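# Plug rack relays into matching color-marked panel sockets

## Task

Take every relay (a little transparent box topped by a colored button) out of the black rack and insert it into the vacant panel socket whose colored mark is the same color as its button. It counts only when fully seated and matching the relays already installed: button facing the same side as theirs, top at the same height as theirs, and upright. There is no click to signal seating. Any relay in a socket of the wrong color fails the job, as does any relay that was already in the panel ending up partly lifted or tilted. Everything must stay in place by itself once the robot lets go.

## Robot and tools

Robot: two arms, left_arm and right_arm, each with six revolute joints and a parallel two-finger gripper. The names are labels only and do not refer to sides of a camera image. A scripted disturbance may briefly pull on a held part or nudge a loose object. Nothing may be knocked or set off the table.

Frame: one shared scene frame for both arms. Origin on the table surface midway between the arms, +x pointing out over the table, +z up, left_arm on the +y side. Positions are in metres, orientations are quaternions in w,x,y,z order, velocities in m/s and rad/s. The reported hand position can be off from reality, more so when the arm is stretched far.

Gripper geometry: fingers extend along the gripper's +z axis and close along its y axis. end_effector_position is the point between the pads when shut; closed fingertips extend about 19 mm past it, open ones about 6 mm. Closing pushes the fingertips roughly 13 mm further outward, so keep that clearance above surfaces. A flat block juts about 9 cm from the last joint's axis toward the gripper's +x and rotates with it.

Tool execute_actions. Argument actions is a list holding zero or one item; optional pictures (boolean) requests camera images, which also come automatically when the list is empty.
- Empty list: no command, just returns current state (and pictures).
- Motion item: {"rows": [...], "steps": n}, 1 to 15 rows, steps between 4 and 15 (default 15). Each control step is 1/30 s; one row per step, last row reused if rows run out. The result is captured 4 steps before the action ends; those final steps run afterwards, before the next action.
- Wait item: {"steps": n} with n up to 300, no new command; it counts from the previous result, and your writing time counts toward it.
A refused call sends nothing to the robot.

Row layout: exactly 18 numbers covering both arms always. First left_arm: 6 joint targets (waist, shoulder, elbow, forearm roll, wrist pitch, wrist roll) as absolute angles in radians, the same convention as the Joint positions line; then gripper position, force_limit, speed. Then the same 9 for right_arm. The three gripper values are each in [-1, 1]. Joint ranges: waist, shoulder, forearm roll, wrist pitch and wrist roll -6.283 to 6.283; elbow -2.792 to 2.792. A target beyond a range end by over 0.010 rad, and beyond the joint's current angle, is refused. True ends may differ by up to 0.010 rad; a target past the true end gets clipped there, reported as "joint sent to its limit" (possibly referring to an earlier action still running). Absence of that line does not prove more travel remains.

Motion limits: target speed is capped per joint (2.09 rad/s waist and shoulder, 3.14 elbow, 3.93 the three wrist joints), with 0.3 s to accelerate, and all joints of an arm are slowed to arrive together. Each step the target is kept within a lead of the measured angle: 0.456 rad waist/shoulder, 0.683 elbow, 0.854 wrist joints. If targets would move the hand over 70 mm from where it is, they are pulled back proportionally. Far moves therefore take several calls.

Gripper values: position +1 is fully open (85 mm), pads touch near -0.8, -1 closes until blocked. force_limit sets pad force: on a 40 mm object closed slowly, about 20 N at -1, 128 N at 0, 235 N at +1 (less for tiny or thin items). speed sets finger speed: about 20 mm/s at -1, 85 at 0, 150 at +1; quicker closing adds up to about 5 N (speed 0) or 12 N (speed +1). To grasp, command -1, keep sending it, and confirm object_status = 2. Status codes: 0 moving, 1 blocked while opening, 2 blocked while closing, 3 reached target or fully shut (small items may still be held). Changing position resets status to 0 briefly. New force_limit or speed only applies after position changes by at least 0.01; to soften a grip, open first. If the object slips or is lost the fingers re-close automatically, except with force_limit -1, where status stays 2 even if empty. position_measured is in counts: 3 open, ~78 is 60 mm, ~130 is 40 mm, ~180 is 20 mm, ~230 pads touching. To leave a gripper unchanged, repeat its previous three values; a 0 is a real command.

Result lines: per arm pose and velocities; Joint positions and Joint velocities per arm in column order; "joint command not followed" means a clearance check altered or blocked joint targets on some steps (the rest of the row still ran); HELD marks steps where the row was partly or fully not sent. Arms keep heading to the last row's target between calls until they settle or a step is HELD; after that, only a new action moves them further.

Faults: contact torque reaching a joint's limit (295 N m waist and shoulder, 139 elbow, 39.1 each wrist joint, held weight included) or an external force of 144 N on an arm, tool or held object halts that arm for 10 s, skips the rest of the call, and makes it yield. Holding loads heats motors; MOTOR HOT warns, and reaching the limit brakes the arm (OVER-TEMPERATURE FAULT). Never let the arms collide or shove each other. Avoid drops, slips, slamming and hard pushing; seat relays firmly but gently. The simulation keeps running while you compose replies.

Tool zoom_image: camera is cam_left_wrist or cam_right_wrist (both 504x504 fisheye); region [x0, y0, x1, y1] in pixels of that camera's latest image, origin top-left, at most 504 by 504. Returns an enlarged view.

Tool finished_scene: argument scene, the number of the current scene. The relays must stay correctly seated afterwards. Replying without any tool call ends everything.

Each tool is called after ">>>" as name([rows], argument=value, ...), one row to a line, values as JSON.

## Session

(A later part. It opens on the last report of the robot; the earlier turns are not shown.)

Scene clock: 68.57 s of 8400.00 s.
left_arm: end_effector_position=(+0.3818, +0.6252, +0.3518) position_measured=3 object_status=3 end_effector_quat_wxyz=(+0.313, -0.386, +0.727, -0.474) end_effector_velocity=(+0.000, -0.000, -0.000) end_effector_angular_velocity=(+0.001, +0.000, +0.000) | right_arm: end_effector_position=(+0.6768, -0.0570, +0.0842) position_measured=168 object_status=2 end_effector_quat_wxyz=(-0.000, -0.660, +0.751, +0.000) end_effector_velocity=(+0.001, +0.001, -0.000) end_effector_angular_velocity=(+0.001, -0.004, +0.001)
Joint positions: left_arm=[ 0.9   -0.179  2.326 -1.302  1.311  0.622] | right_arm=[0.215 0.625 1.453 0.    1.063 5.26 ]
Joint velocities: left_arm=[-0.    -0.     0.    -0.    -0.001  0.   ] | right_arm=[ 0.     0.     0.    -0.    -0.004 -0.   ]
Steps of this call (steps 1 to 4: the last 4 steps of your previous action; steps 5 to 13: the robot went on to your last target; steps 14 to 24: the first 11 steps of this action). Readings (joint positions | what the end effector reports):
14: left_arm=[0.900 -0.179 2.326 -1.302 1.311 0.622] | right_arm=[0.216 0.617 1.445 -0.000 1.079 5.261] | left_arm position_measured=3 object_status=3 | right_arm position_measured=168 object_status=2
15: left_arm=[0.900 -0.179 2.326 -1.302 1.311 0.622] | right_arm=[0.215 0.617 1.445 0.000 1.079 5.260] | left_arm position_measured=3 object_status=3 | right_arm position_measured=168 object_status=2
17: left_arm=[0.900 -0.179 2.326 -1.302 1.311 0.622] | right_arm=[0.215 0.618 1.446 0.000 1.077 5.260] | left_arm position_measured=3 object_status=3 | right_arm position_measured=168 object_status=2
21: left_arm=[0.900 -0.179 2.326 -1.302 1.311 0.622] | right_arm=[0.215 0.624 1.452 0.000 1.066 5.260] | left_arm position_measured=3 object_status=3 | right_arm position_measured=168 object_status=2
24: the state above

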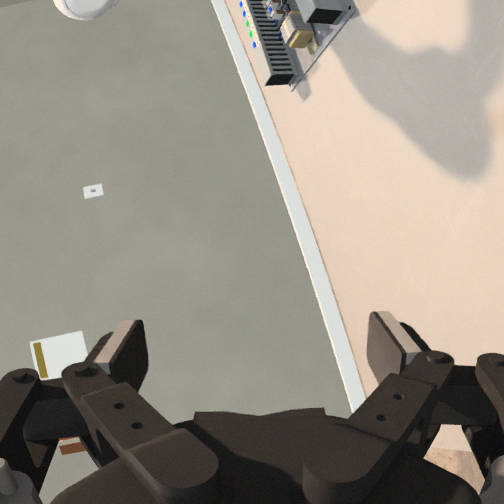

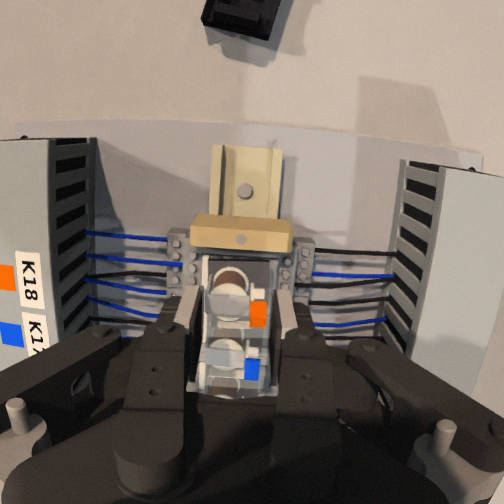

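>>> execute_actions([
  {"rows":[[0.9,-0.179,2.326,-1.302,1.311,0.622,1,0,0,0.215,0.6262,1.454,0,1.0614,5.2601,-0.4,0.2,0.2],[0.9,-0.179,2.326,-1.302,1.311,0.622,1,0,0,0.215,0.627,1.4546,0,1.0599,5.2601,-0.4,0.2,0.2],[0.9,-0.179,2.326,-1.302,1.311,0.622,1,0,0,0.215,0.6278,1.4553,0,1.0585,5.2601,-0.4,0.2,0.2],[0.9,-0.179,2.326,-1.302,1.311,0.622,1,0,0,0.215,0.6286,1.456,0,1.057,5.2601,-0.4,0.2,0.2],[0.9,-0.179,2.326,-1.302,1.311,0.622,1,0,0,0.215,0.6295,1.4567,0,1.0555,5.2601,-0.4,0.2,0.2],[0.9,-0.179,2.326,-1.302,1.311,0.622,1,0,0,0.215,0.6303,1.4573,0,1.054,5.2601,-0.4,0.2,0.2],[0.9,-0.179,2.326,-1.302,1.311,0.622,1,0,0,0.215,0.6311,1.458,0,1.0525,5.2601,-0.4,0.2,0.2],[0.9,-0.179,2.326,-1.302,1.311,0.622,1,0,0,0.215,0.6319,1.4587,0,1.051,5.2601,-0.4,0.2,0.2]],"steps":15},
], pictures=true)

>>> zoom_image(camera="cam_right_wrist", region=[150,180,370,400])

Scene clock: 69.63 s of 8400.00 s.
left_arm: end_effector_position=(+0.3818, +0.6252, +0.3518) position_measured=3 object_status=3 end_effector_quat_wxyz=(+0.313, -0.386, +0.727, -0.474) end_effector_velocity=(+0.000, -0.000, +0.000) end_effector_angular_velocity=(-0.002, +0.001, -0.000) | right_arm: end_effector_position=(+0.6768, -0.0570, +0.0763) position_measured=168 object_status=2 end_effector_quat_wxyz=(+0.000, -0.660, +0.751, -0.000) end_effector_velocity=(-0.000, +0.000, -0.001) end_effector_angular_velocity=(+0.001, -0.001, +0.000)
Joint positions: left_arm=[ 0.9   -0.179  2.326 -1.302  1.311  0.622] | right_arm=[0.215 0.632 1.459 0.    1.051 5.26 ]
Joint velocities: left_arm=[-0.001  0.    -0.     0.     0.    -0.002] | right_arm=[ 0.     0.     0.001  0.    -0.003 -0.   ]
Steps of this call (steps 1 to 4: the last 4 steps of your previous action; steps 5 to 15: the robot went on to your last target; steps 16 to 21: nothing new was sent; steps 22 to 32: the first 11 steps of this action). Readings (joint positions | what the end effector reports):
22: left_arm=[0.900 -0.179 2.326 -1.302 1.311 0.622] | right_arm=[0.215 0.625 1.453 0.000 1.063 5.260] | left_arm position_measured=3 object_status=3 | right_arm position_measured=168 object_status=2
23: left_arm=[0.900 -0.179 2.326 -1.302 1.311 0.622] | right_arm=[0.215 0.626 1.454 0.000 1.062 5.260] | left_arm position_measured=3 object_status=3 | right_arm position_measured=168 object_status=2
25: left_arm=[0.900 -0.179 2.326 -1.302 1.311 0.622] | right_arm=[0.215 0.627 1.455 0.000 1.059 5.260] | left_arm position_measured=3 object_status=3 | right_arm position_measured=168 object_status=2
29: left_arm=[0.900 -0.179 2.326 -1.302 1.311 0.622] | right_arm=[0.215 0.630 1.457 0.000 1.054 5.260] | left_arm position_measured=3 object_status=3 | right_arm position_measured=168 object_status=2
32: the state above

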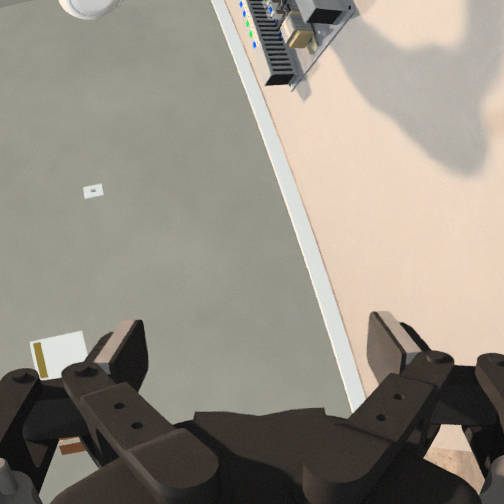

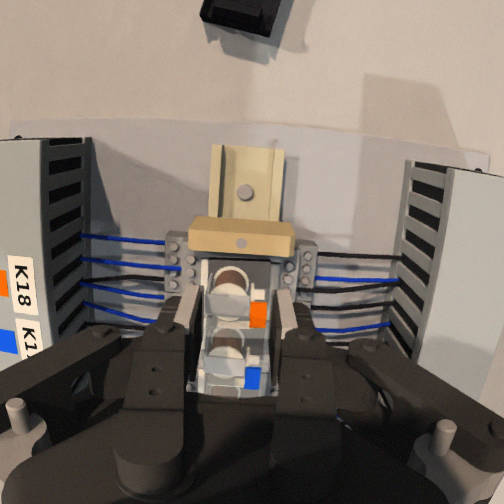

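Region (150, 180, 370, 400) of cam_right_wrist's 504x504 image, scaled by 2.291, with more detail than that image has.

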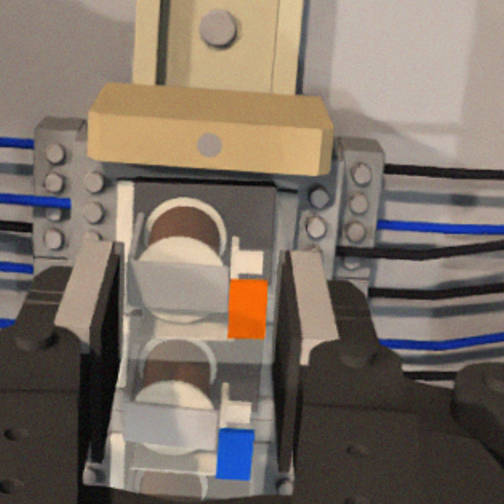

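>>> execute_actions([
  {"rows":[[0.9,-0.179,2.326,-1.302,1.311,0.622,1,0,0,0.215,0.6324,1.4591,0,1.0501,5.2601,-0.4,0.2,0.2]],"steps":12},
], pictures=true)

>>> zoom_image(camera="cam_right_wrist", region=[150,180,370,400])

Scene clock: 70.07 s of 8400.00 s.
left_arm: end_effector_position=(+0.3818, +0.6252, +0.3518) position_measured=3 object_status=3 end_effector_quat_wxyz=(+0.313, -0.386, +0.727, -0.474) end_effector_velocity=(-0.000, +0.000, +0.000) end_effector_angular_velocity=(-0.001, +0.000, +0.001) | right_arm: end_effector_position=(+0.6768, -0.0570, +0.0756) position_measured=168 object_status=2 end_effector_quat_wxyz=(+0.000, -0.660, +0.751, -0.000) end_effector_velocity=(+0.000, -0.001, -0.003) end_effector_angular_velocity=(-0.002, -0.001, +0.001)
Joint positions: left_arm=[ 0.9   -0.179  2.326 -1.302  1.311  0.622] | right_arm=[ 0.215  0.632  1.459 -0.     1.05   5.26 ]
Joint velocities: left_arm=[ 0.    -0.     0.     0.    -0.    -0.001] | right_arm=[-0.     0.002  0.002 -0.002 -0.004 -0.   ]
Steps of this call (steps 1 to 4: the last 4 steps of your previous action; step 5: the robot went on to your last target; steps 6 to 13: the first 8 steps of this action). Readings (joint positions | what the end effector reports):
6: left_arm=[0.900 -0.179 2.326 -1.302 1.311 0.622] | right_arm=[0.215 0.632 1.459 0.000 1.051 5.260] | left_arm position_measured=3 object_status=3 | right_arm position_measured=168 object_status=2
7: left_arm=[0.900 -0.179 2.326 -1.302 1.311 0.622] | right_arm=[0.215 0.632 1.459 0.000 1.051 5.260] | left_arm position_measured=3 object_status=3 | right_arm position_measured=168 object_status=2
9: left_arm=[0.900 -0.179 2.326 -1.302 1.311 0.622] | right_arm=[0.215 0.632 1.459 -0.000 1.050 5.260] | left_arm position_measured=3 object_status=3 | right_arm position_measured=168 object_status=2
13: the state above

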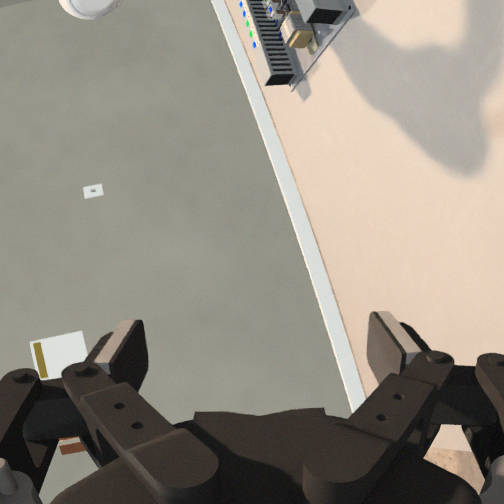

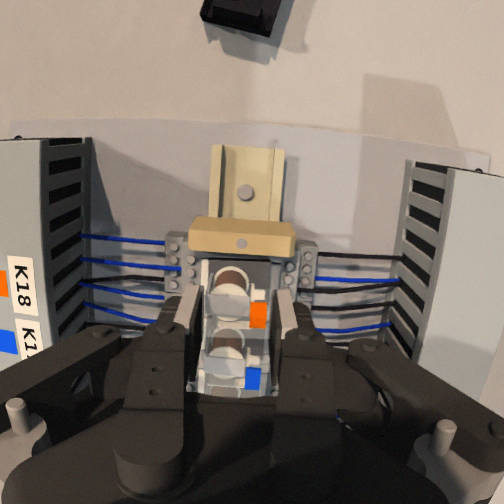

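Region (150, 180, 370, 400) of cam_right_wrist's 504x504 image, scaled by 2.291, with more detail than that image has.

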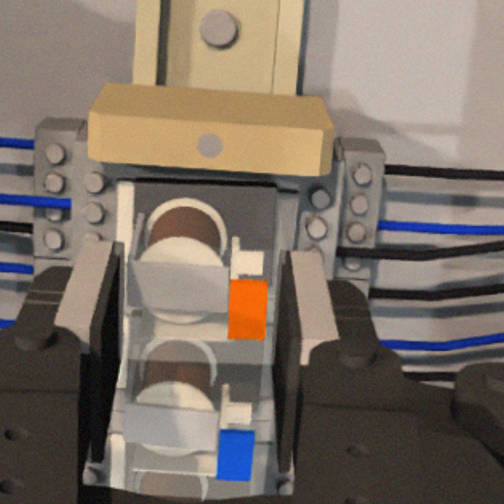

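>>> execute_actions([
  {"rows":[[0.9,-0.179,2.326,-1.302,1.311,0.622,1,0,0,0.215,0.6329,1.4595,0,1.0492,5.2601,-0.4,0.2,0.2]],"steps":12},
], pictures=true)

>>> zoom_image(camera="cam_right_wrist", region=[150,180,370,400])

Scene clock: 70.47 s of 8400.00 s.
left_arm: end_effector_position=(+0.3818, +0.6252, +0.3518) position_measured=3 object_status=3 end_effector_quat_wxyz=(+0.313, -0.386, +0.727, -0.474) end_effector_velocity=(+0.000, -0.001, -0.000) end_effector_angular_velocity=(-0.002, +0.001, -0.001) | right_arm: end_effector_position=(+0.6768, -0.0571, +0.0749) position_measured=168 object_status=2 end_effector_quat_wxyz=(+0.000, -0.660, +0.751, -0.000) end_effector_velocity=(-0.000, -0.001, -0.004) end_effector_angular_velocity=(-0.001, +0.001, -0.000)
Joint positions: left_arm=[ 0.9   -0.179  2.326 -1.302  1.311  0.622] | right_arm=[ 0.215  0.633  1.459 -0.     1.049  5.26 ]
Joint velocities: left_arm=[-0.001  0.     0.    -0.     0.    -0.002] | right_arm=[-0.     0.003  0.003 -0.    -0.004  0.   ]
Steps of this call (steps 1 to 4: the last 4 steps of your previous action; steps 5 to 12: the first 8 steps of this action). Readings (joint positions | what the end effector reports):
5: left_arm=[0.900 -0.179 2.326 -1.302 1.311 0.622] | right_arm=[0.215 0.632 1.459 -0.000 1.050 5.260] | left_arm position_measured=3 object_status=3 | right_arm position_measured=168 object_status=2
6: left_arm=[0.900 -0.179 2.326 -1.302 1.311 0.622] | right_arm=[0.215 0.632 1.459 -0.000 1.050 5.260] | left_arm position_measured=3 object_status=3 | right_arm position_measured=168 object_status=2
8: left_arm=[0.900 -0.179 2.326 -1.302 1.311 0.622] | right_arm=[0.215 0.633 1.459 -0.000 1.049 5.260] | left_arm position_measured=3 object_status=3 | right_arm position_measured=168 object_status=2
12: the state above

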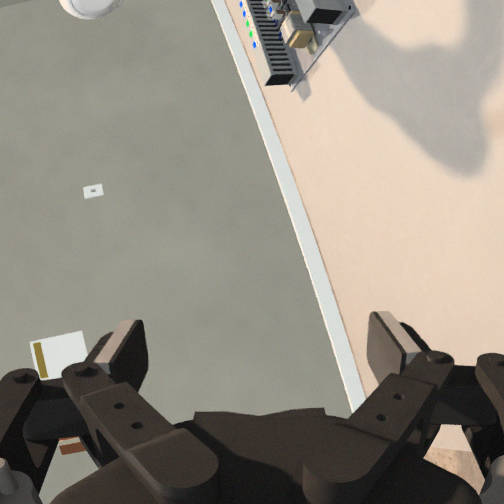

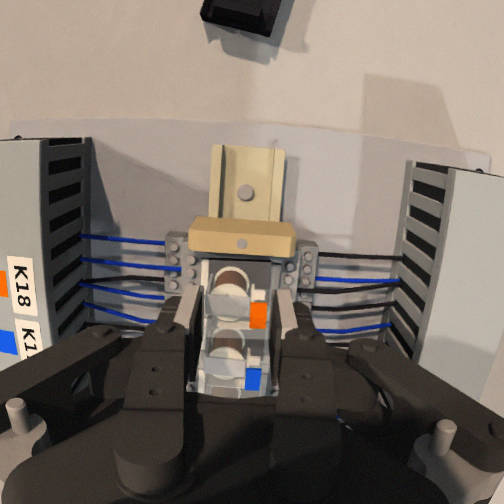

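Region (150, 180, 370, 400) of cam_right_wrist's 504x504 image, scaled by 2.291, with more detail than that image has.

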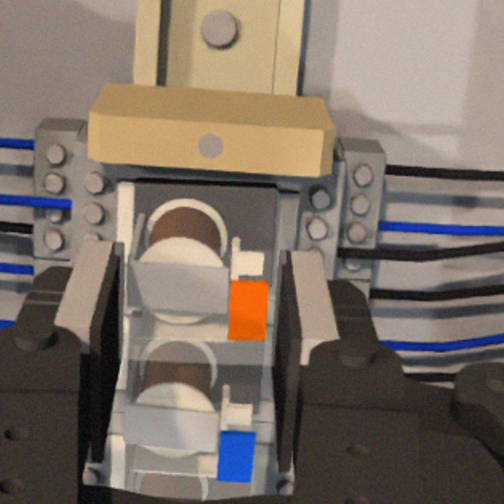

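>>> execute_actions([
  {"rows":[[0.9,-0.179,2.326,-1.302,1.311,0.622,1,0,0,0.215,0.6315,1.4584,0,1.0517,5.2601,-0.4,0.2,0.4],[0.9,-0.179,2.326,-1.302,1.311,0.622,1,0,0,0.215,0.6315,1.4584,0,1.0517,5.2601,-0.4,0.2,0.4],[0.9,-0.179,2.326,-1.302,1.311,0.622,1,0,0,0.215,0.6315,1.4584,0,1.0517,5.2601,-0.4,0.2,0.4],[0.9,-0.179,2.326,-1.302,1.311,0.622,1,0,0,0.215,0.6315,1.4584,0,1.0517,5.2601,-0.05,0.2,0.4],[0.9,-0.179,2.326,-1.302,1.311,0.622,1,0,0,0.215,0.6315,1.4584,0,1.0517,5.2601,-0.05,0.2,0.4],[0.9,-0.179,2.326,-1.302,1.311,0.622,1,0,0,0.215,0.6315,1.4584,0,1.0517,5.2601,-0.05,0.2,0.4],[0.9,-0.179,2.326,-1.302,1.311,0.622,1,0,0,0.215,0.6315,1.4584,0,1.0517,5.2601,-0.05,0.2,0.4],[0.9,-0.179,2.326,-1.302,1.311,0.622,1,0,0,0.215,0.6315,1.4584,0,1.0517,5.2601,-0.05,0.2,0.4],[0.9,-0.179,2.326,-1.302,1.311,0.622,1,0,0,0.215,0.6315,1.4584,0,1.0517,5.2601,-0.05,0.2,0.4],[0.9,-0.179,2.326,-1.302,1.311,0.622,1,0,0,0.215,0.6315,1.4584,0,1.0517,5.2601,-0.05,0.2,0.4],[0.9,-0.179,2.326,-1.302,1.311,0.622,1,0,0,0.215,0.6254,1.4533,0,1.0629,5.2601,-0.05,0.2,0.4],[0.9,-0.179,2.326,-1.302,1.311,0.622,1,0,0,0.215,0.6168,1.4457,0,1.0791,5.2601,-0.05,0.2,0.4]],"steps":15},
])

>>> execute_actions([
  {"rows":[[0.9,-0.179,2.326,-1.302,1.311,0.622,1,0,0,0.215,0.604,1.433,0,1.1046,5.2601,-0.05,0.2,0.4],[0.9,-0.179,2.326,-1.302,1.311,0.622,1,0,0,0.215,0.604,1.433,0,1.1046,5.2601,-0.05,0.2,0.4],[0.9,-0.179,2.326,-1.302,1.311,0.622,1,0,0,0.215,0.588,1.417,0,1.1366,5.2601,-0.05,0.2,0.4]],"steps":14},
], pictures=true)

>>> zoom_image(camera="cam_right_wrist", region=[150,200,350,400])

Scene clock: 71.23 s of 8400.00 s.
left_arm: end_effector_position=(+0.3818, +0.6252, +0.3518) position_measured=3 object_status=3 end_effector_quat_wxyz=(+0.313, -0.386, +0.727, -0.474) end_effector_velocity=(+0.000, -0.000, +0.000) end_effector_angular_velocity=(-0.001, +0.000, -0.001) | right_arm: end_effector_position=(+0.6767, -0.0571, +0.0756) position_measured=137 object_status=0 end_effector_quat_wxyz=(-0.000, -0.660, +0.751, +0.000) end_effector_velocity=(-0.002, +0.000, +0.033) end_effector_angular_velocity=(-0.001, +0.001, +0.002)
Joint positions: left_arm=[ 0.9   -0.179  2.326 -1.302  1.311  0.622] | right_arm=[0.215 0.632 1.458 0.    1.052 5.26 ]
Joint velocities: left_arm=[-0.001 -0.    -0.    -0.     0.    -0.001] | right_arm=[ 0.001 -0.028 -0.02  -0.     0.049  0.   ]
Steps of this call (steps 1 to 4: the last 4 steps of your previous action; steps 5 to 12: the robot went on to your last target; steps 13 to 23: the first 11 steps of this action). Readings (joint positions | what the end effector reports):
13: left_arm=[0.900 -0.179 2.326 -1.302 1.311 0.622] | right_arm=[0.215 0.633 1.460 -0.000 1.049 5.260] | left_arm position_measured=3 object_status=3 | right_arm position_measured=168 object_status=2
14: left_arm=[0.900 -0.179 2.326 -1.302 1.311 0.622] | right_arm=[0.215 0.633 1.459 -0.000 1.050 5.260] | left_arm position_measured=3 object_status=3 | right_arm position_measured=168 object_status=2
16: left_arm=[0.900 -0.179 2.326 -1.302 1.311 0.622] | right_arm=[0.215 0.633 1.459 -0.000 1.051 5.260] | left_arm position_measured=3 object_status=3 | right_arm position_measured=168 object_status=0
20: left_arm=[0.900 -0.179 2.326 -1.302 1.311 0.622] | right_arm=[0.215 0.633 1.459 0.000 1.051 5.260] | left_arm position_measured=3 object_status=3 | right_arm position_measured=147 object_status=0
23: the state above

Scene clock: 71.70 s of 8400.00 s.
left_arm: end_effector_position=(+0.3818, +0.6252, +0.3518) position_measured=3 object_status=3 end_effector_quat_wxyz=(+0.313, -0.386, +0.727, -0.474) end_effector_velocity=(-0.001, +0.000, +0.000) end_effector_angular_velocity=(-0.001, -0.000, +0.001) | right_arm: end_effector_position=(+0.6764, -0.0572, +0.1342) position_measured=135 object_status=3 end_effector_quat_wxyz=(+0.000, -0.660, +0.751, -0.000) end_effector_velocity=(-0.000, +0.000, -0.001) end_effector_angular_velocity=(-0.001, +0.002, +0.000)
Joint positions: left_arm=[ 0.9   -0.179  2.326 -1.302  1.311  0.622] | right_arm=[0.215 0.588 1.417 0.    1.137 5.26 ]
Joint velocities: left_arm=[ 0.002 -0.     0.    -0.     0.001 -0.001] | right_arm=[ 0.     0.001 -0.     0.     0.001  0.   ]
Steps of this call (steps 1 to 4: the last 4 steps of your previous action; steps 5 to 14: the first 10 steps of this action). Readings (joint positions | what the end effector reports):
5: left_arm=[0.900 -0.179 2.326 -1.302 1.311 0.622] | right_arm=[0.215 0.617 1.446 0.000 1.079 5.260] | left_arm position_measured=3 object_status=3 | right_arm position_measured=135 object_status=0
6: left_arm=[0.900 -0.179 2.326 -1.302 1.311 0.622] | right_arm=[0.215 0.614 1.443 -0.000 1.086 5.260] | left_arm position_measured=3 object_status=3 | right_arm position_measured=135 object_status=0
8: left_arm=[0.900 -0.179 2.326 -1.302 1.311 0.622] | right_arm=[0.215 0.600 1.429 -0.000 1.113 5.260] | left_arm position_measured=3 object_status=3 | right_arm position_measured=135 object_status=0
12: left_arm=[0.900 -0.179 2.326 -1.302 1.311 0.622] | right_arm=[0.215 0.588 1.417 0.000 1.136 5.260] | left_arm position_measured=3 object_status=3 | right_arm position_measured=135 object_status=3
14: the state above

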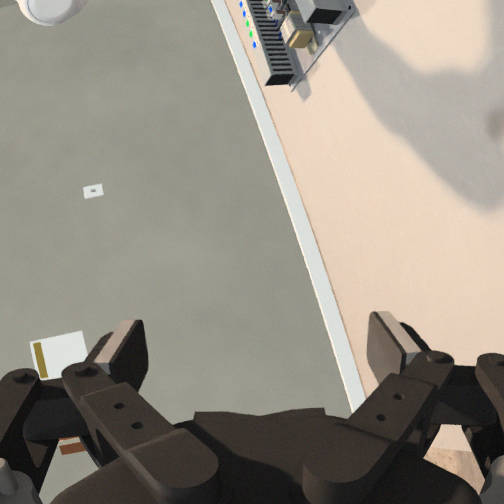

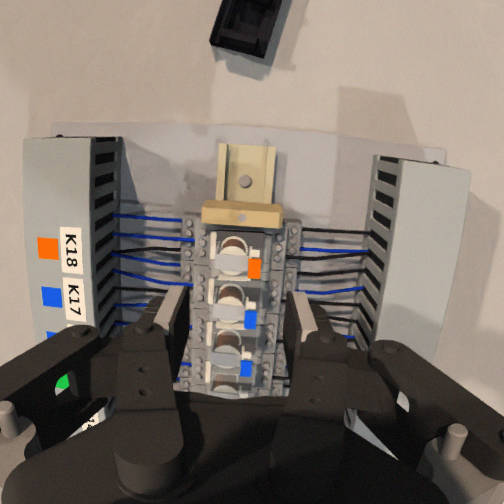

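Region (150, 200, 350, 400) of cam_right_wrist's 504x504 image, scaled by 2.520, with more detail than that image has.

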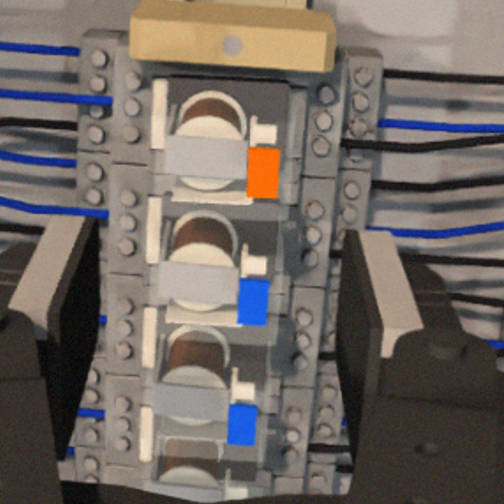

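>>> execute_actions([
  {"rows":[[0.9,-0.179,2.326,-1.302,1.311,0.622,1,0,0,0.2712,0.6556,1.3443,0,1.1417,5.316,-0.05,0.2,0.4]],"steps":15},
], pictures=true)

>>> zoom_image(camera="cam_right_wrist", region=[150,130,370,350])

Scene clock: 72.33 s of 8400.00 s.
left_arm: end_effector_position=(+0.3818, +0.6252, +0.3518) position_measured=3 object_status=3 end_effector_quat_wxyz=(+0.313, -0.386, +0.727, -0.474) end_effector_velocity=(-0.000, -0.000, +0.000) end_effector_angular_velocity=(-0.000, -0.000, -0.000) | right_arm: end_effector_position=(+0.6854, +0.0012, +0.1119) position_measured=135 object_status=3 end_effector_quat_wxyz=(-0.000, -0.660, +0.751, +0.000) end_effector_velocity=(+0.000, -0.000, +0.001) end_effector_angular_velocity=(+0.000, -0.001, -0.001)
Joint positions: left_arm=[ 0.9   -0.179  2.326 -1.302  1.311  0.622] | right_arm=[0.271 0.656 1.344 0.    1.142 5.316]
Joint velocities: left_arm=[ 0.     0.    -0.     0.     0.001 -0.   ] | right_arm=[-0.    -0.001 -0.    -0.     0.     0.001]
Steps of this call (steps 1 to 4: the last 4 steps of your previous action; steps 5 to 8: the robot went on to your last target; steps 9 to 19: the first 11 steps of this action). Readings (joint positions | what the end effector reports):
9: left_arm=[0.900 -0.179 2.326 -1.302 1.311 0.622] | right_arm=[0.215 0.588 1.417 0.000 1.137 5.260] | left_arm position_measured=3 object_status=3 | right_arm position_measured=135 object_status=3
10: left_arm=[0.900 -0.179 2.326 -1.302 1.311 0.622] | right_arm=[0.218 0.592 1.413 0.000 1.137 5.263] | left_arm position_measured=3 object_status=3 | right_arm position_measured=135 object_status=3
12: left_arm=[0.900 -0.179 2.326 -1.302 1.311 0.622] | right_arm=[0.242 0.621 1.381 0.000 1.139 5.287] | left_arm position_measured=3 object_status=3 | right_arm position_measured=135 object_status=3
16: left_arm=[0.900 -0.179 2.326 -1.302 1.311 0.622] | right_arm=[0.271 0.656 1.345 0.000 1.142 5.316] | left_arm position_measured=3 object_status=3 | right_arm position_measured=135 object_status=3
19: the state above

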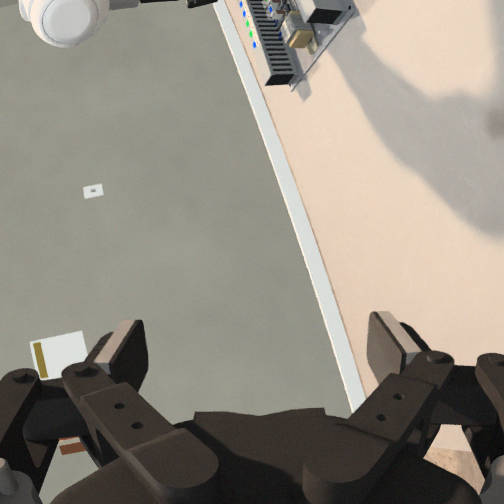

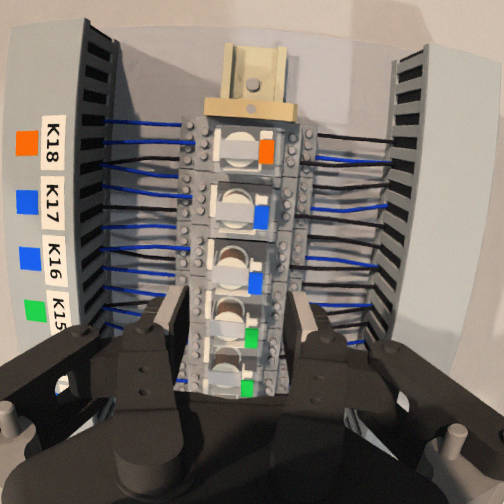

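Region (150, 130, 370, 350) of cam_right_wrist's 504x504 image, scaled by 2.291, with more detail than that image has.

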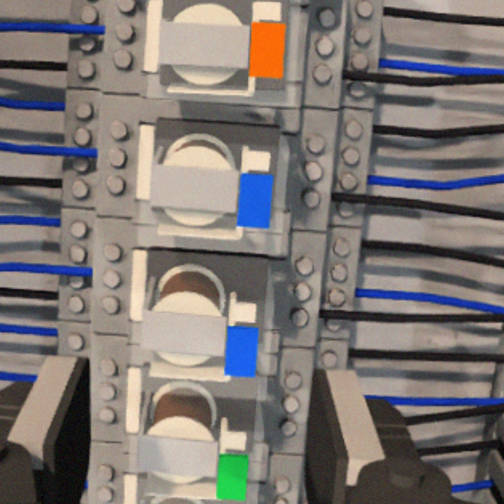

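>>> execute_actions([
  {"rows":[[0.9,-0.179,2.326,-1.302,1.311,0.622,1,0,0,0.2712,0.663,1.3514,0,1.1272,5.316,-0.05,0.2,0.2],[0.9,-0.179,2.326,-1.302,1.311,0.622,1,0,0,0.2712,0.670,1.3585,0,1.1131,5.316,-0.05,0.2,0.2],[0.9,-0.179,2.326,-1.302,1.311,0.622,1,0,0,0.2712,0.6755,1.364,0,1.1021,5.316,-0.05,0.2,0.2],[0.9,-0.179,2.326,-1.302,1.311,0.622,1,0,0,0.2712,0.6785,1.367,0,1.0961,5.316,-0.05,0.2,0.2],[0.9,-0.179,2.326,-1.302,1.311,0.622,1,0,0,0.2712,0.6804,1.3689,0,1.0923,5.316,-0.05,0.2,0.2]],"steps":14},
], pictures=true)

>>> zoom_image(camera="cam_right_wrist", region=[150,180,370,400])

Scene clock: 73.50 s of 8400.00 s.
left_arm: end_effector_position=(+0.3818, +0.6252, +0.3518) position_measured=3 object_status=3 end_effector_quat_wxyz=(+0.313, -0.386, +0.727, -0.474) end_effector_velocity=(-0.000, +0.001, -0.000) end_effector_angular_velocity=(+0.000, +0.001, +0.003) | right_arm: end_effector_position=(+0.6854, +0.0012, +0.0781) position_measured=135 object_status=3 end_effector_quat_wxyz=(+0.000, -0.660, +0.751, -0.000) end_effector_velocity=(+0.000, -0.001, -0.001) end_effector_angular_velocity=(+0.001, +0.000, -0.001)
Joint positions: left_arm=[ 0.9   -0.179  2.326 -1.302  1.311  0.622] | right_arm=[ 0.271  0.68   1.369 -0.     1.092  5.316]
Joint velocities: left_arm=[ 0.002 -0.     0.001  0.    -0.001 -0.   ] | right_arm=[-0.001  0.001  0.001  0.001 -0.002 -0.   ]
Steps of this call (steps 1 to 4: the last 4 steps of your previous action; steps 5 to 15: the robot went on to your last target; steps 16 to 25: nothing new was sent; steps 26 to 35: the first 10 steps of this action). Readings (joint positions | what the end effector reports):
26: left_arm=[0.900 -0.179 2.326 -1.302 1.311 0.622] | right_arm=[0.271 0.656 1.344 0.000 1.142 5.316] | left_arm position_measured=3 object_status=3 | right_arm position_measured=135 object_status=3
27: left_arm=[0.900 -0.179 2.326 -1.302 1.311 0.622] | right_arm=[0.271 0.658 1.347 0.000 1.136 5.316] | left_arm position_measured=3 object_status=3 | right_arm position_measured=135 object_status=3
29: left_arm=[0.900 -0.179 2.326 -1.302 1.311 0.622] | right_arm=[0.271 0.669 1.359 -0.000 1.113 5.316] | left_arm position_measured=3 object_status=3 | right_arm position_measured=135 object_status=3
33: left_arm=[0.900 -0.179 2.326 -1.302 1.311 0.622] | right_arm=[0.271 0.680 1.369 -0.000 1.093 5.316] | left_arm position_measured=3 object_status=3 | right_arm position_measured=135 object_status=3
35: the state above

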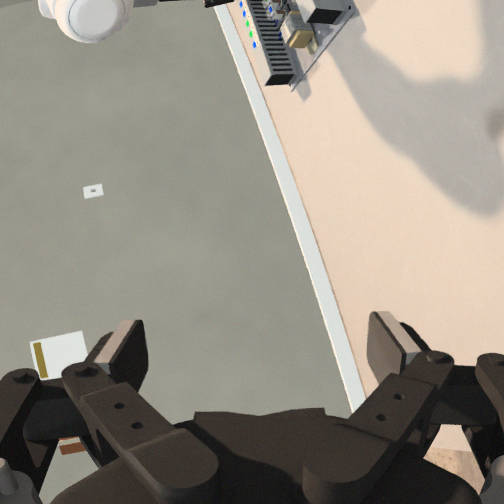

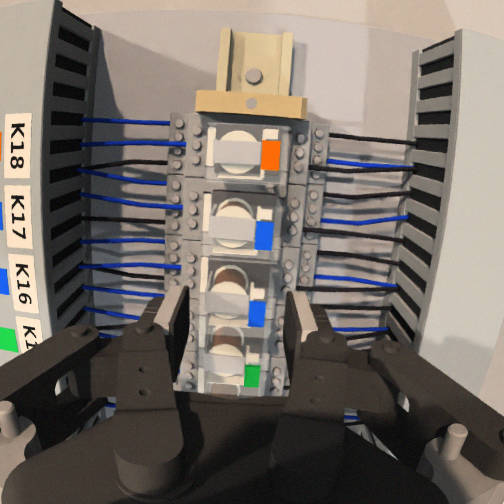

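Region (150, 180, 370, 400) of cam_right_wrist's 504x504 image, scaled by 2.291, with more detail than that image has.

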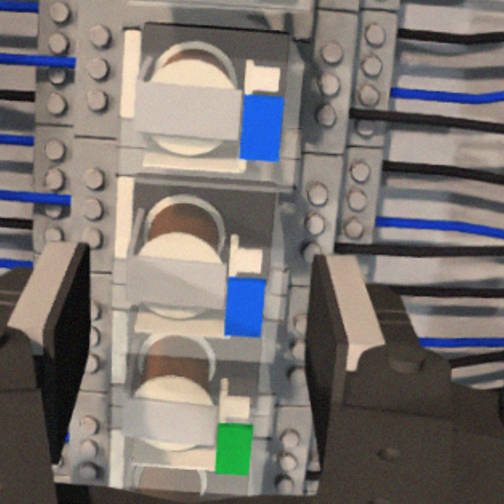

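>>> execute_actions([
  {"rows":[[0.9,-0.179,2.326,-1.302,1.311,0.622,1,0,0,0.2712,0.6804,1.3689,0,1.0923,5.316,-0.4,0.2,0.4],[0.9,-0.179,2.326,-1.302,1.311,0.622,1,0,0,0.2712,0.6804,1.3689,0,1.0923,5.316,-0.4,0.2,0.4],[0.9,-0.179,2.326,-1.302,1.311,0.622,1,0,0,0.2712,0.6804,1.3689,0,1.0923,5.316,-0.4,0.2,0.4],[0.9,-0.179,2.326,-1.302,1.311,0.622,1,0,0,0.2712,0.6804,1.3689,0,1.0923,5.316,-0.4,0.2,0.4],[0.9,-0.179,2.326,-1.302,1.311,0.622,1,0,0,0.2712,0.6804,1.3689,0,1.0923,5.316,-0.4,0.2,0.4],[0.9,-0.179,2.326,-1.302,1.311,0.622,1,0,0,0.2712,0.6804,1.3689,0,1.0923,5.316,-0.4,0.2,0.4],[0.9,-0.179,2.326,-1.302,1.311,0.622,1,0,0,0.2712,0.6804,1.3689,0,1.0923,5.316,-0.4,0.2,0.4],[0.9,-0.179,2.326,-1.302,1.311,0.622,1,0,0,0.2712,0.6804,1.3689,0,1.0923,5.316,-0.4,0.2,0.4],[0.9,-0.179,2.326,-1.302,1.311,0.622,1,0,0,0.2712,0.6804,1.3689,0,1.0923,5.316,-0.4,0.2,0.4],[0.9,-0.179,2.326,-1.302,1.311,0.622,1,0,0,0.2712,0.6804,1.3689,0,1.0923,5.316,-0.4,0.2,0.4],[0.9,-0.179,2.326,-1.302,1.311,0.622,1,0,0,0.2707,0.6801,1.3695,0,1.092,5.316,-0.4,0.2,0.4]],"steps":15},
])

>>> execute_actions([
  {"rows":[[0.9,-0.179,2.326,-1.302,1.311,0.622,1,0,0,0.2707,0.6805,1.3698,0,1.0913,5.316,-0.4,0.2,0.4],[0.9,-0.179,2.326,-1.302,1.311,0.622,1,0,0,0.2707,0.6805,1.3698,0,1.0913,5.316,-0.4,0.2,0.4],[0.9,-0.179,2.326,-1.302,1.311,0.622,1,0,0,0.2707,0.6805,1.3698,0,1.0913,5.316,-0.4,0.2,0.4],[0.9,-0.179,2.326,-1.302,1.311,0.622,1,0,0,0.2707,0.6809,1.3701,0,1.0906,5.316,-0.4,0.2,0.4],[0.9,-0.179,2.326,-1.302,1.311,0.622,1,0,0,0.2707,0.6809,1.3701,0,1.0906,5.316,-0.4,0.2,0.4],[0.9,-0.179,2.326,-1.302,1.311,0.622,1,0,0,0.2707,0.6809,1.3701,0,1.0906,5.316,-0.4,0.2,0.4],[0.9,-0.179,2.326,-1.302,1.311,0.622,1,0,0,0.2707,0.6813,1.3705,0,1.0898,5.316,-0.4,0.2,0.4]],"steps":14},
], pictures=true)

>>> zoom_image(camera="cam_right_wrist", region=[150,180,370,400])

Scene clock: 74.33 s of 8400.00 s.
left_arm: end_effector_position=(+0.3818, +0.6252, +0.3518) position_measured=3 object_status=3 end_effector_quat_wxyz=(+0.313, -0.386, +0.727, -0.474) end_effector_velocity=(-0.000, +0.001, +0.000) end_effector_angular_velocity=(+0.001, -0.001, +0.002) | right_arm: end_effector_position=(+0.6854, +0.0012, +0.0779) position_measured=168 object_status=0 end_effector_quat_wxyz=(+0.000, -0.660, +0.751, -0.000) end_effector_velocity=(+0.001, -0.002, +0.001) end_effector_angular_velocity=(+0.001, -0.001, -0.003)
Joint positions: left_arm=[ 0.9   -0.179  2.326 -1.302  1.311  0.622] | right_arm=[ 0.271  0.68   1.369 -0.     1.092  5.316]
Joint velocities: left_arm=[ 0.002 -0.    -0.    -0.     0.     0.001] | right_arm=[-0.003 -0.001  0.     0.     0.    -0.   ]
Steps of this call (steps 1 to 4: the last 4 steps of your previous action; steps 5 to 14: the robot went on to your last target; steps 15 to 25: the first 11 steps of this action). Readings (joint positions | what the end effector reports):
15: left_arm=[0.900 -0.179 2.326 -1.302 1.311 0.622] | right_arm=[0.271 0.680 1.369 -0.000 1.092 5.316] | left_arm position_measured=3 object_status=3 | right_arm position_measured=135 object_status=0
16: left_arm=[0.900 -0.179 2.326 -1.302 1.311 0.622] | right_arm=[0.271 0.680 1.369 -0.000 1.092 5.316] | left_arm position_measured=3 object_status=3 | right_arm position_measured=136 object_status=0
18: left_arm=[0.900 -0.179 2.326 -1.302 1.311 0.622] | right_arm=[0.271 0.680 1.369 -0.000 1.092 5.316] | left_arm position_measured=3 object_status=3 | right_arm position_measured=148 object_status=0
22: left_arm=[0.900 -0.179 2.326 -1.302 1.311 0.622] | right_arm=[0.271 0.680 1.369 -0.000 1.092 5.316] | left_arm position_measured=3 object_status=3 | right_arm position_measured=168 object_status=0
25: the state above

Scene clock: 74.80 s of 8400.00 s.
left_arm: end_effector_position=(+0.3818, +0.6252, +0.3518) position_measured=3 object_status=3 end_effector_quat_wxyz=(+0.313, -0.386, +0.727, -0.474) end_effector_velocity=(-0.000, -0.000, -0.000) end_effector_angular_velocity=(-0.001, +0.000, +0.000) | right_arm: end_effector_position=(+0.6854, +0.0008, +0.0770) position_measured=168 object_status=2 end_effector_quat_wxyz=(+0.000, -0.660, +0.751, -0.000) end_effector_velocity=(-0.000, -0.000, -0.002) end_effector_angular_velocity=(-0.001, +0.001, +0.000)
Joint positions: left_arm=[ 0.9   -0.179  2.326 -1.302  1.311  0.622] | right_arm=[0.271 0.681 1.37  0.    1.09  5.316]
Joint velocities: left_arm=[ 0.001 -0.     0.001  0.     0.001 -0.   ] | right_arm=[ 0.     0.002  0.001 -0.    -0.002  0.   ]
Steps of this call (steps 1 to 4: the last 4 steps of your previous action; steps 5 to 14: the first 10 steps of this action). Readings (joint positions | what the end effector reports):
5: left_arm=[0.900 -0.179 2.326 -1.302 1.311 0.622] | right_arm=[0.271 0.680 1.369 -0.000 1.092 5.316] | left_arm position_measured=3 object_status=3 | right_arm position_measured=168 object_status=2
6: left_arm=[0.900 -0.179 2.326 -1.302 1.311 0.622] | right_arm=[0.271 0.680 1.370 -0.000 1.092 5.316] | left_arm position_measured=3 object_status=3 | right_arm position_measured=168 object_status=2
8: left_arm=[0.900 -0.179 2.326 -1.302 1.311 0.622] | right_arm=[0.271 0.680 1.370 0.000 1.091 5.316] | left_arm position_measured=3 object_status=3 | right_arm position_measured=168 object_status=2
12: left_arm=[0.900 -0.179 2.326 -1.302 1.311 0.622] | right_arm=[0.271 0.680 1.370 0.000 1.090 5.316] | left_arm position_measured=3 object_status=3 | right_arm position_measured=168 object_status=2
14: the state above

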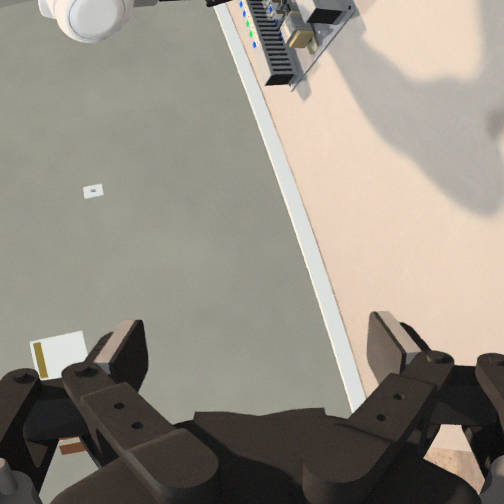

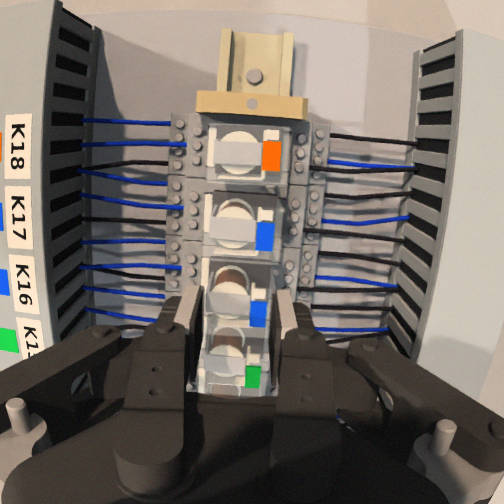

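Region (150, 180, 370, 400) of cam_right_wrist's 504x504 image, scaled by 2.291, with more detail than that image has.

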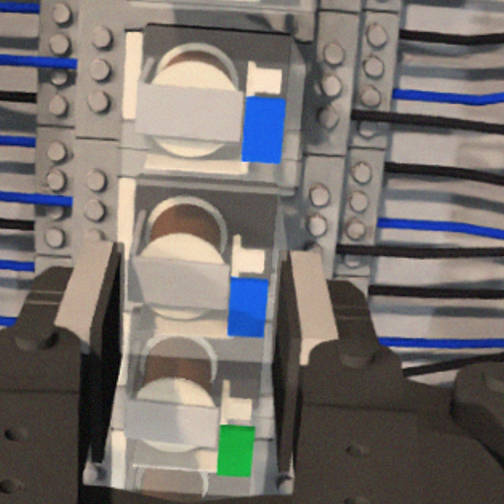

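>>> execute_actions([
  {"rows":[[0.9,-0.179,2.326,-1.302,1.311,0.622,1,0,0,0.2707,0.6816,1.3707,0,1.0893,5.316,-0.4,0.2,0.4],[0.9,-0.179,2.326,-1.302,1.311,0.622,1,0,0,0.2707,0.6816,1.3707,0,1.0893,5.316,-0.4,0.2,0.4],[0.9,-0.179,2.326,-1.302,1.311,0.622,1,0,0,0.2707,0.6816,1.3707,0,1.0893,5.316,-0.4,0.2,0.4],[0.9,-0.179,2.326,-1.302,1.311,0.622,1,0,0,0.2707,0.6819,1.371,0,1.0887,5.316,-0.4,0.2,0.4]],"steps":12},
], pictures=true)

>>> zoom_image(camera="cam_right_wrist", region=[150,180,370,400])

Scene clock: 75.30 s of 8400.00 s.
left_arm: end_effector_position=(+0.3818, +0.6252, +0.3518) position_measured=3 object_status=3 end_effector_quat_wxyz=(+0.313, -0.386, +0.727, -0.474) end_effector_velocity=(+0.000, -0.001, +0.000) end_effector_angular_velocity=(+0.001, -0.001, -0.003) | right_arm: end_effector_position=(+0.6854, +0.0008, +0.0759) position_measured=168 object_status=2 end_effector_quat_wxyz=(+0.000, -0.660, +0.751, -0.000) end_effector_velocity=(-0.002, -0.001, -0.008) end_effector_angular_velocity=(-0.003, +0.005, +0.000)
Joint positions: left_arm=[ 0.9   -0.179  2.326 -1.302  1.311  0.622] | right_arm=[0.271 0.682 1.371 0.    1.089 5.316]
Joint velocities: left_arm=[-0.002  0.    -0.     0.     0.001  0.001] | right_arm=[ 0.     0.007  0.005 -0.    -0.006  0.   ]
Steps of this call (steps 1 to 4: the last 4 steps of your previous action; steps 5 to 7: the robot went on to your last target; steps 8 to 15: the first 8 steps of this action). Readings (joint positions | what the end effector reports):
8: left_arm=[0.900 -0.179 2.326 -1.302 1.311 0.622] | right_arm=[0.271 0.681 1.370 0.000 1.090 5.316] | left_arm position_measured=3 object_status=3 | right_arm position_measured=168 object_status=2
9: left_arm=[0.900 -0.179 2.326 -1.302 1.311 0.622] | right_arm=[0.271 0.681 1.371 0.000 1.090 5.316] | left_arm position_measured=3 object_status=3 | right_arm position_measured=168 object_status=2
11: left_arm=[0.900 -0.179 2.326 -1.302 1.311 0.622] | right_arm=[0.271 0.681 1.371 0.000 1.089 5.316] | left_arm position_measured=3 object_status=3 | right_arm position_measured=168 object_status=2
15: the state above

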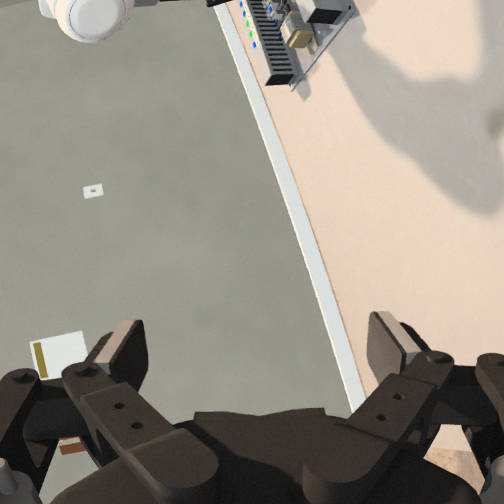

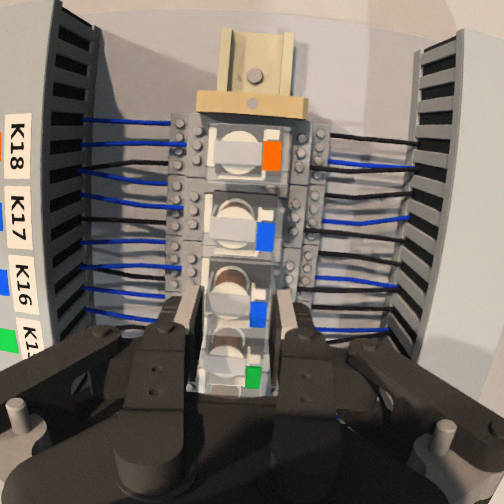

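Region (150, 180, 370, 400) of cam_right_wrist's 504x504 image, scaled by 2.291, with more detail than that image has.

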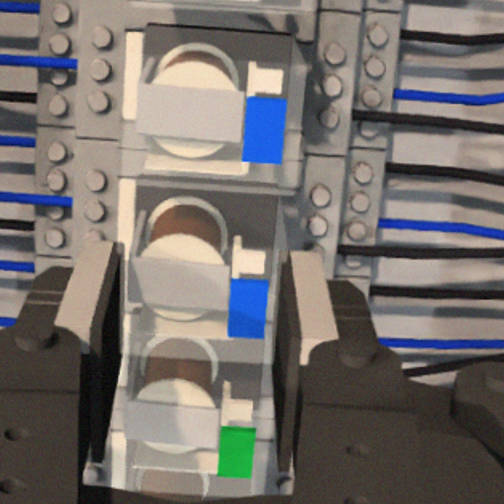

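>>> execute_actions([
  {"rows":[[0.9,-0.179,2.326,-1.302,1.311,0.622,1,0,0,0.2707,0.6803,1.3697,0,1.0916,5.316,-0.4,0.2,0.4],[0.9,-0.179,2.326,-1.302,1.311,0.622,1,0,0,0.2707,0.6803,1.3697,0,1.0916,5.316,-0.4,0.2,0.4],[0.9,-0.179,2.326,-1.302,1.311,0.622,1,0,0,0.2707,0.6803,1.3697,0,1.0916,5.316,-0.4,0.2,0.4],[0.9,-0.179,2.326,-1.302,1.311,0.622,1,0,0,0.2707,0.6803,1.3697,0,1.0916,5.316,-0.05,0.2,0.4],[0.9,-0.179,2.326,-1.302,1.311,0.622,1,0,0,0.2707,0.6803,1.3697,0,1.0916,5.316,-0.05,0.2,0.4],[0.9,-0.179,2.326,-1.302,1.311,0.622,1,0,0,0.2707,0.6803,1.3697,0,1.0916,5.316,-0.05,0.2,0.4],[0.9,-0.179,2.326,-1.302,1.311,0.622,1,0,0,0.2707,0.6803,1.3697,0,1.0916,5.316,-0.05,0.2,0.4],[0.9,-0.179,2.326,-1.302,1.311,0.622,1,0,0,0.2707,0.6803,1.3697,0,1.0916,5.316,-0.05,0.2,0.4],[0.9,-0.179,2.326,-1.302,1.311,0.622,1,0,0,0.2707,0.6803,1.3697,0,1.0916,5.316,-0.05,0.2,0.4],[0.9,-0.179,2.326,-1.302,1.311,0.622,1,0,0,0.2707,0.6803,1.3697,0,1.0916,5.316,-0.05,0.2,0.4],[0.9,-0.179,2.326,-1.302,1.311,0.622,1,0,0,0.2707,0.675,1.364,0,1.1026,5.316,-0.05,0.2,0.4],[0.9,-0.179,2.326,-1.302,1.311,0.622,1,0,0,0.2707,0.668,1.357,0,1.1166,5.316,-0.05,0.2,0.4]],"steps":15},
])

>>> execute_actions([
  {"rows":[[0.9,-0.179,2.326,-1.302,1.311,0.622,1,0,0,0.2707,0.6553,1.3449,0,1.1414,5.316,-0.05,0.2,0.4]],"steps":13},
], pictures=true)

>>> zoom_image(camera="cam_right_wrist", region=[150,130,370,350])

Scene clock: 76.03 s of 8400.00 s.
left_arm: end_effector_position=(+0.3818, +0.6252, +0.3518) position_measured=3 object_status=3 end_effector_quat_wxyz=(+0.313, -0.386, +0.727, -0.474) end_effector_velocity=(+0.000, +0.001, +0.000) end_effector_angular_velocity=(+0.001, -0.001, +0.000) | right_arm: end_effector_position=(+0.6853, +0.0006, +0.0767) position_measured=137 object_status=0 end_effector_quat_wxyz=(-0.001, -0.660, +0.751, +0.000) end_effector_velocity=(+0.000, -0.000, +0.035) end_effector_angular_velocity=(+0.000, -0.001, -0.000)
Joint positions: left_arm=[ 0.9   -0.179  2.326 -1.302  1.311  0.622] | right_arm=[0.271 0.681 1.37  0.    1.092 5.316]
Joint velocities: left_arm=[ 0.     0.    -0.001 -0.    -0.     0.001] | right_arm=[-0.    -0.027 -0.023 -0.     0.049  0.   ]
Steps of this call (steps 1 to 4: the last 4 steps of your previous action; steps 5 to 11: the robot went on to your last target; steps 12 to 22: the first 11 steps of this action). Readings (joint positions | what the end effector reports):
12: left_arm=[0.900 -0.179 2.326 -1.302 1.311 0.622] | right_arm=[0.271 0.682 1.371 0.000 1.089 5.316] | left_arm position_measured=3 object_status=3 | right_arm position_measured=168 object_status=2
13: left_arm=[0.900 -0.179 2.326 -1.302 1.311 0.622] | right_arm=[0.271 0.682 1.371 0.000 1.089 5.316] | left_arm position_measured=3 object_status=3 | right_arm position_measured=168 object_status=2
15: left_arm=[0.900 -0.179 2.326 -1.302 1.311 0.622] | right_arm=[0.271 0.681 1.370 0.000 1.091 5.316] | left_arm position_measured=3 object_status=3 | right_arm position_measured=168 object_status=0
19: left_arm=[0.900 -0.179 2.326 -1.302 1.311 0.622] | right_arm=[0.271 0.682 1.370 0.000 1.091 5.316] | left_arm position_measured=3 object_status=3 | right_arm position_measured=148 object_status=0
22: the state above

Scene clock: 76.47 s of 8400.00 s.
left_arm: end_effector_position=(+0.3818, +0.6252, +0.3518) position_measured=3 object_status=3 end_effector_quat_wxyz=(+0.313, -0.386, +0.727, -0.474) end_effector_velocity=(-0.000, +0.000, +0.000) end_effector_angular_velocity=(+0.000, -0.000, +0.001) | right_arm: end_effector_position=(+0.6854, +0.0007, +0.1123) position_measured=135 object_status=3 end_effector_quat_wxyz=(+0.000, -0.660, +0.751, -0.000) end_effector_velocity=(+0.000, -0.000, +0.000) end_effector_angular_velocity=(+0.000, -0.000, -0.000)
Joint positions: left_arm=[ 0.9   -0.179  2.326 -1.302  1.311  0.622] | right_arm=[0.271 0.655 1.345 0.    1.141 5.316]
Joint velocities: left_arm=[ 0.    -0.001 -0.    -0.    -0.    -0.001] | right_arm=[-0. -0. -0.  0. -0.  0.]
Steps of this call (steps 1 to 4: the last 4 steps of your previous action; steps 5 to 13: the first 9 steps of this action). Readings (joint positions | what the end effector reports):
5: left_arm=[0.900 -0.179 2.326 -1.302 1.311 0.622] | right_arm=[0.271 0.668 1.357 0.000 1.117 5.316] | left_arm position_measured=3 object_status=3 | right_arm position_measured=135 object_status=0
6: left_arm=[0.900 -0.179 2.326 -1.302 1.311 0.622] | right_arm=[0.271 0.665 1.354 -0.000 1.124 5.316] | left_arm position_measured=3 object_status=3 | right_arm position_measured=135 object_status=0
8: left_arm=[0.900 -0.179 2.326 -1.302 1.311 0.622] | right_arm=[0.271 0.655 1.345 0.000 1.140 5.316] | left_arm position_measured=3 object_status=3 | right_arm position_measured=135 object_status=0
12: left_arm=[0.900 -0.179 2.326 -1.302 1.311 0.622] | right_arm=[0.271 0.655 1.345 0.000 1.141 5.316] | left_arm position_measured=3 object_status=3 | right_arm position_measured=135 object_status=3
13: the state above

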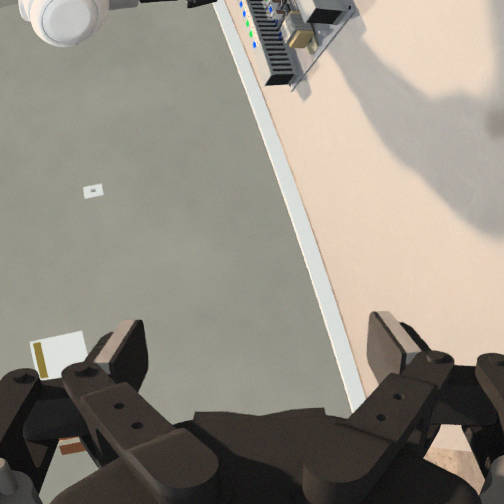

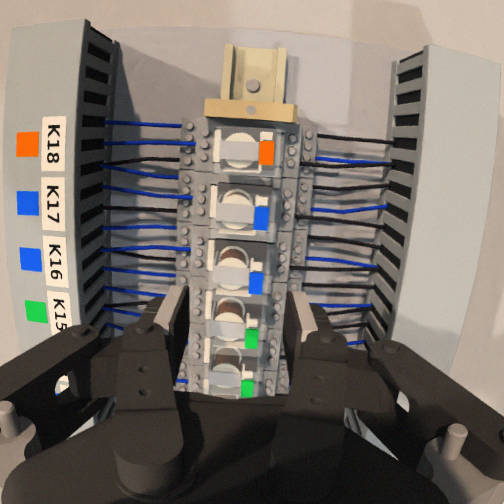

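Region (150, 130, 370, 350) of cam_right_wrist's 504x504 image, scaled by 2.291, with more detail than that image has.

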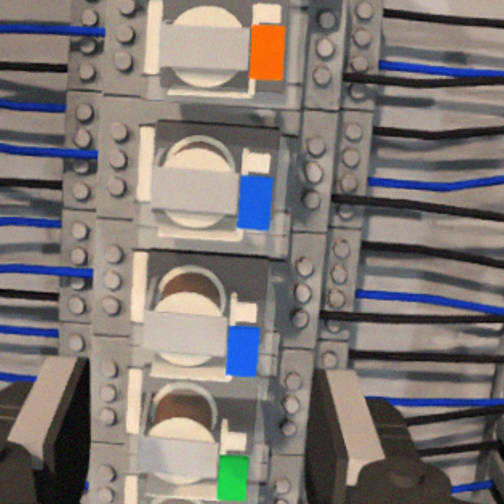

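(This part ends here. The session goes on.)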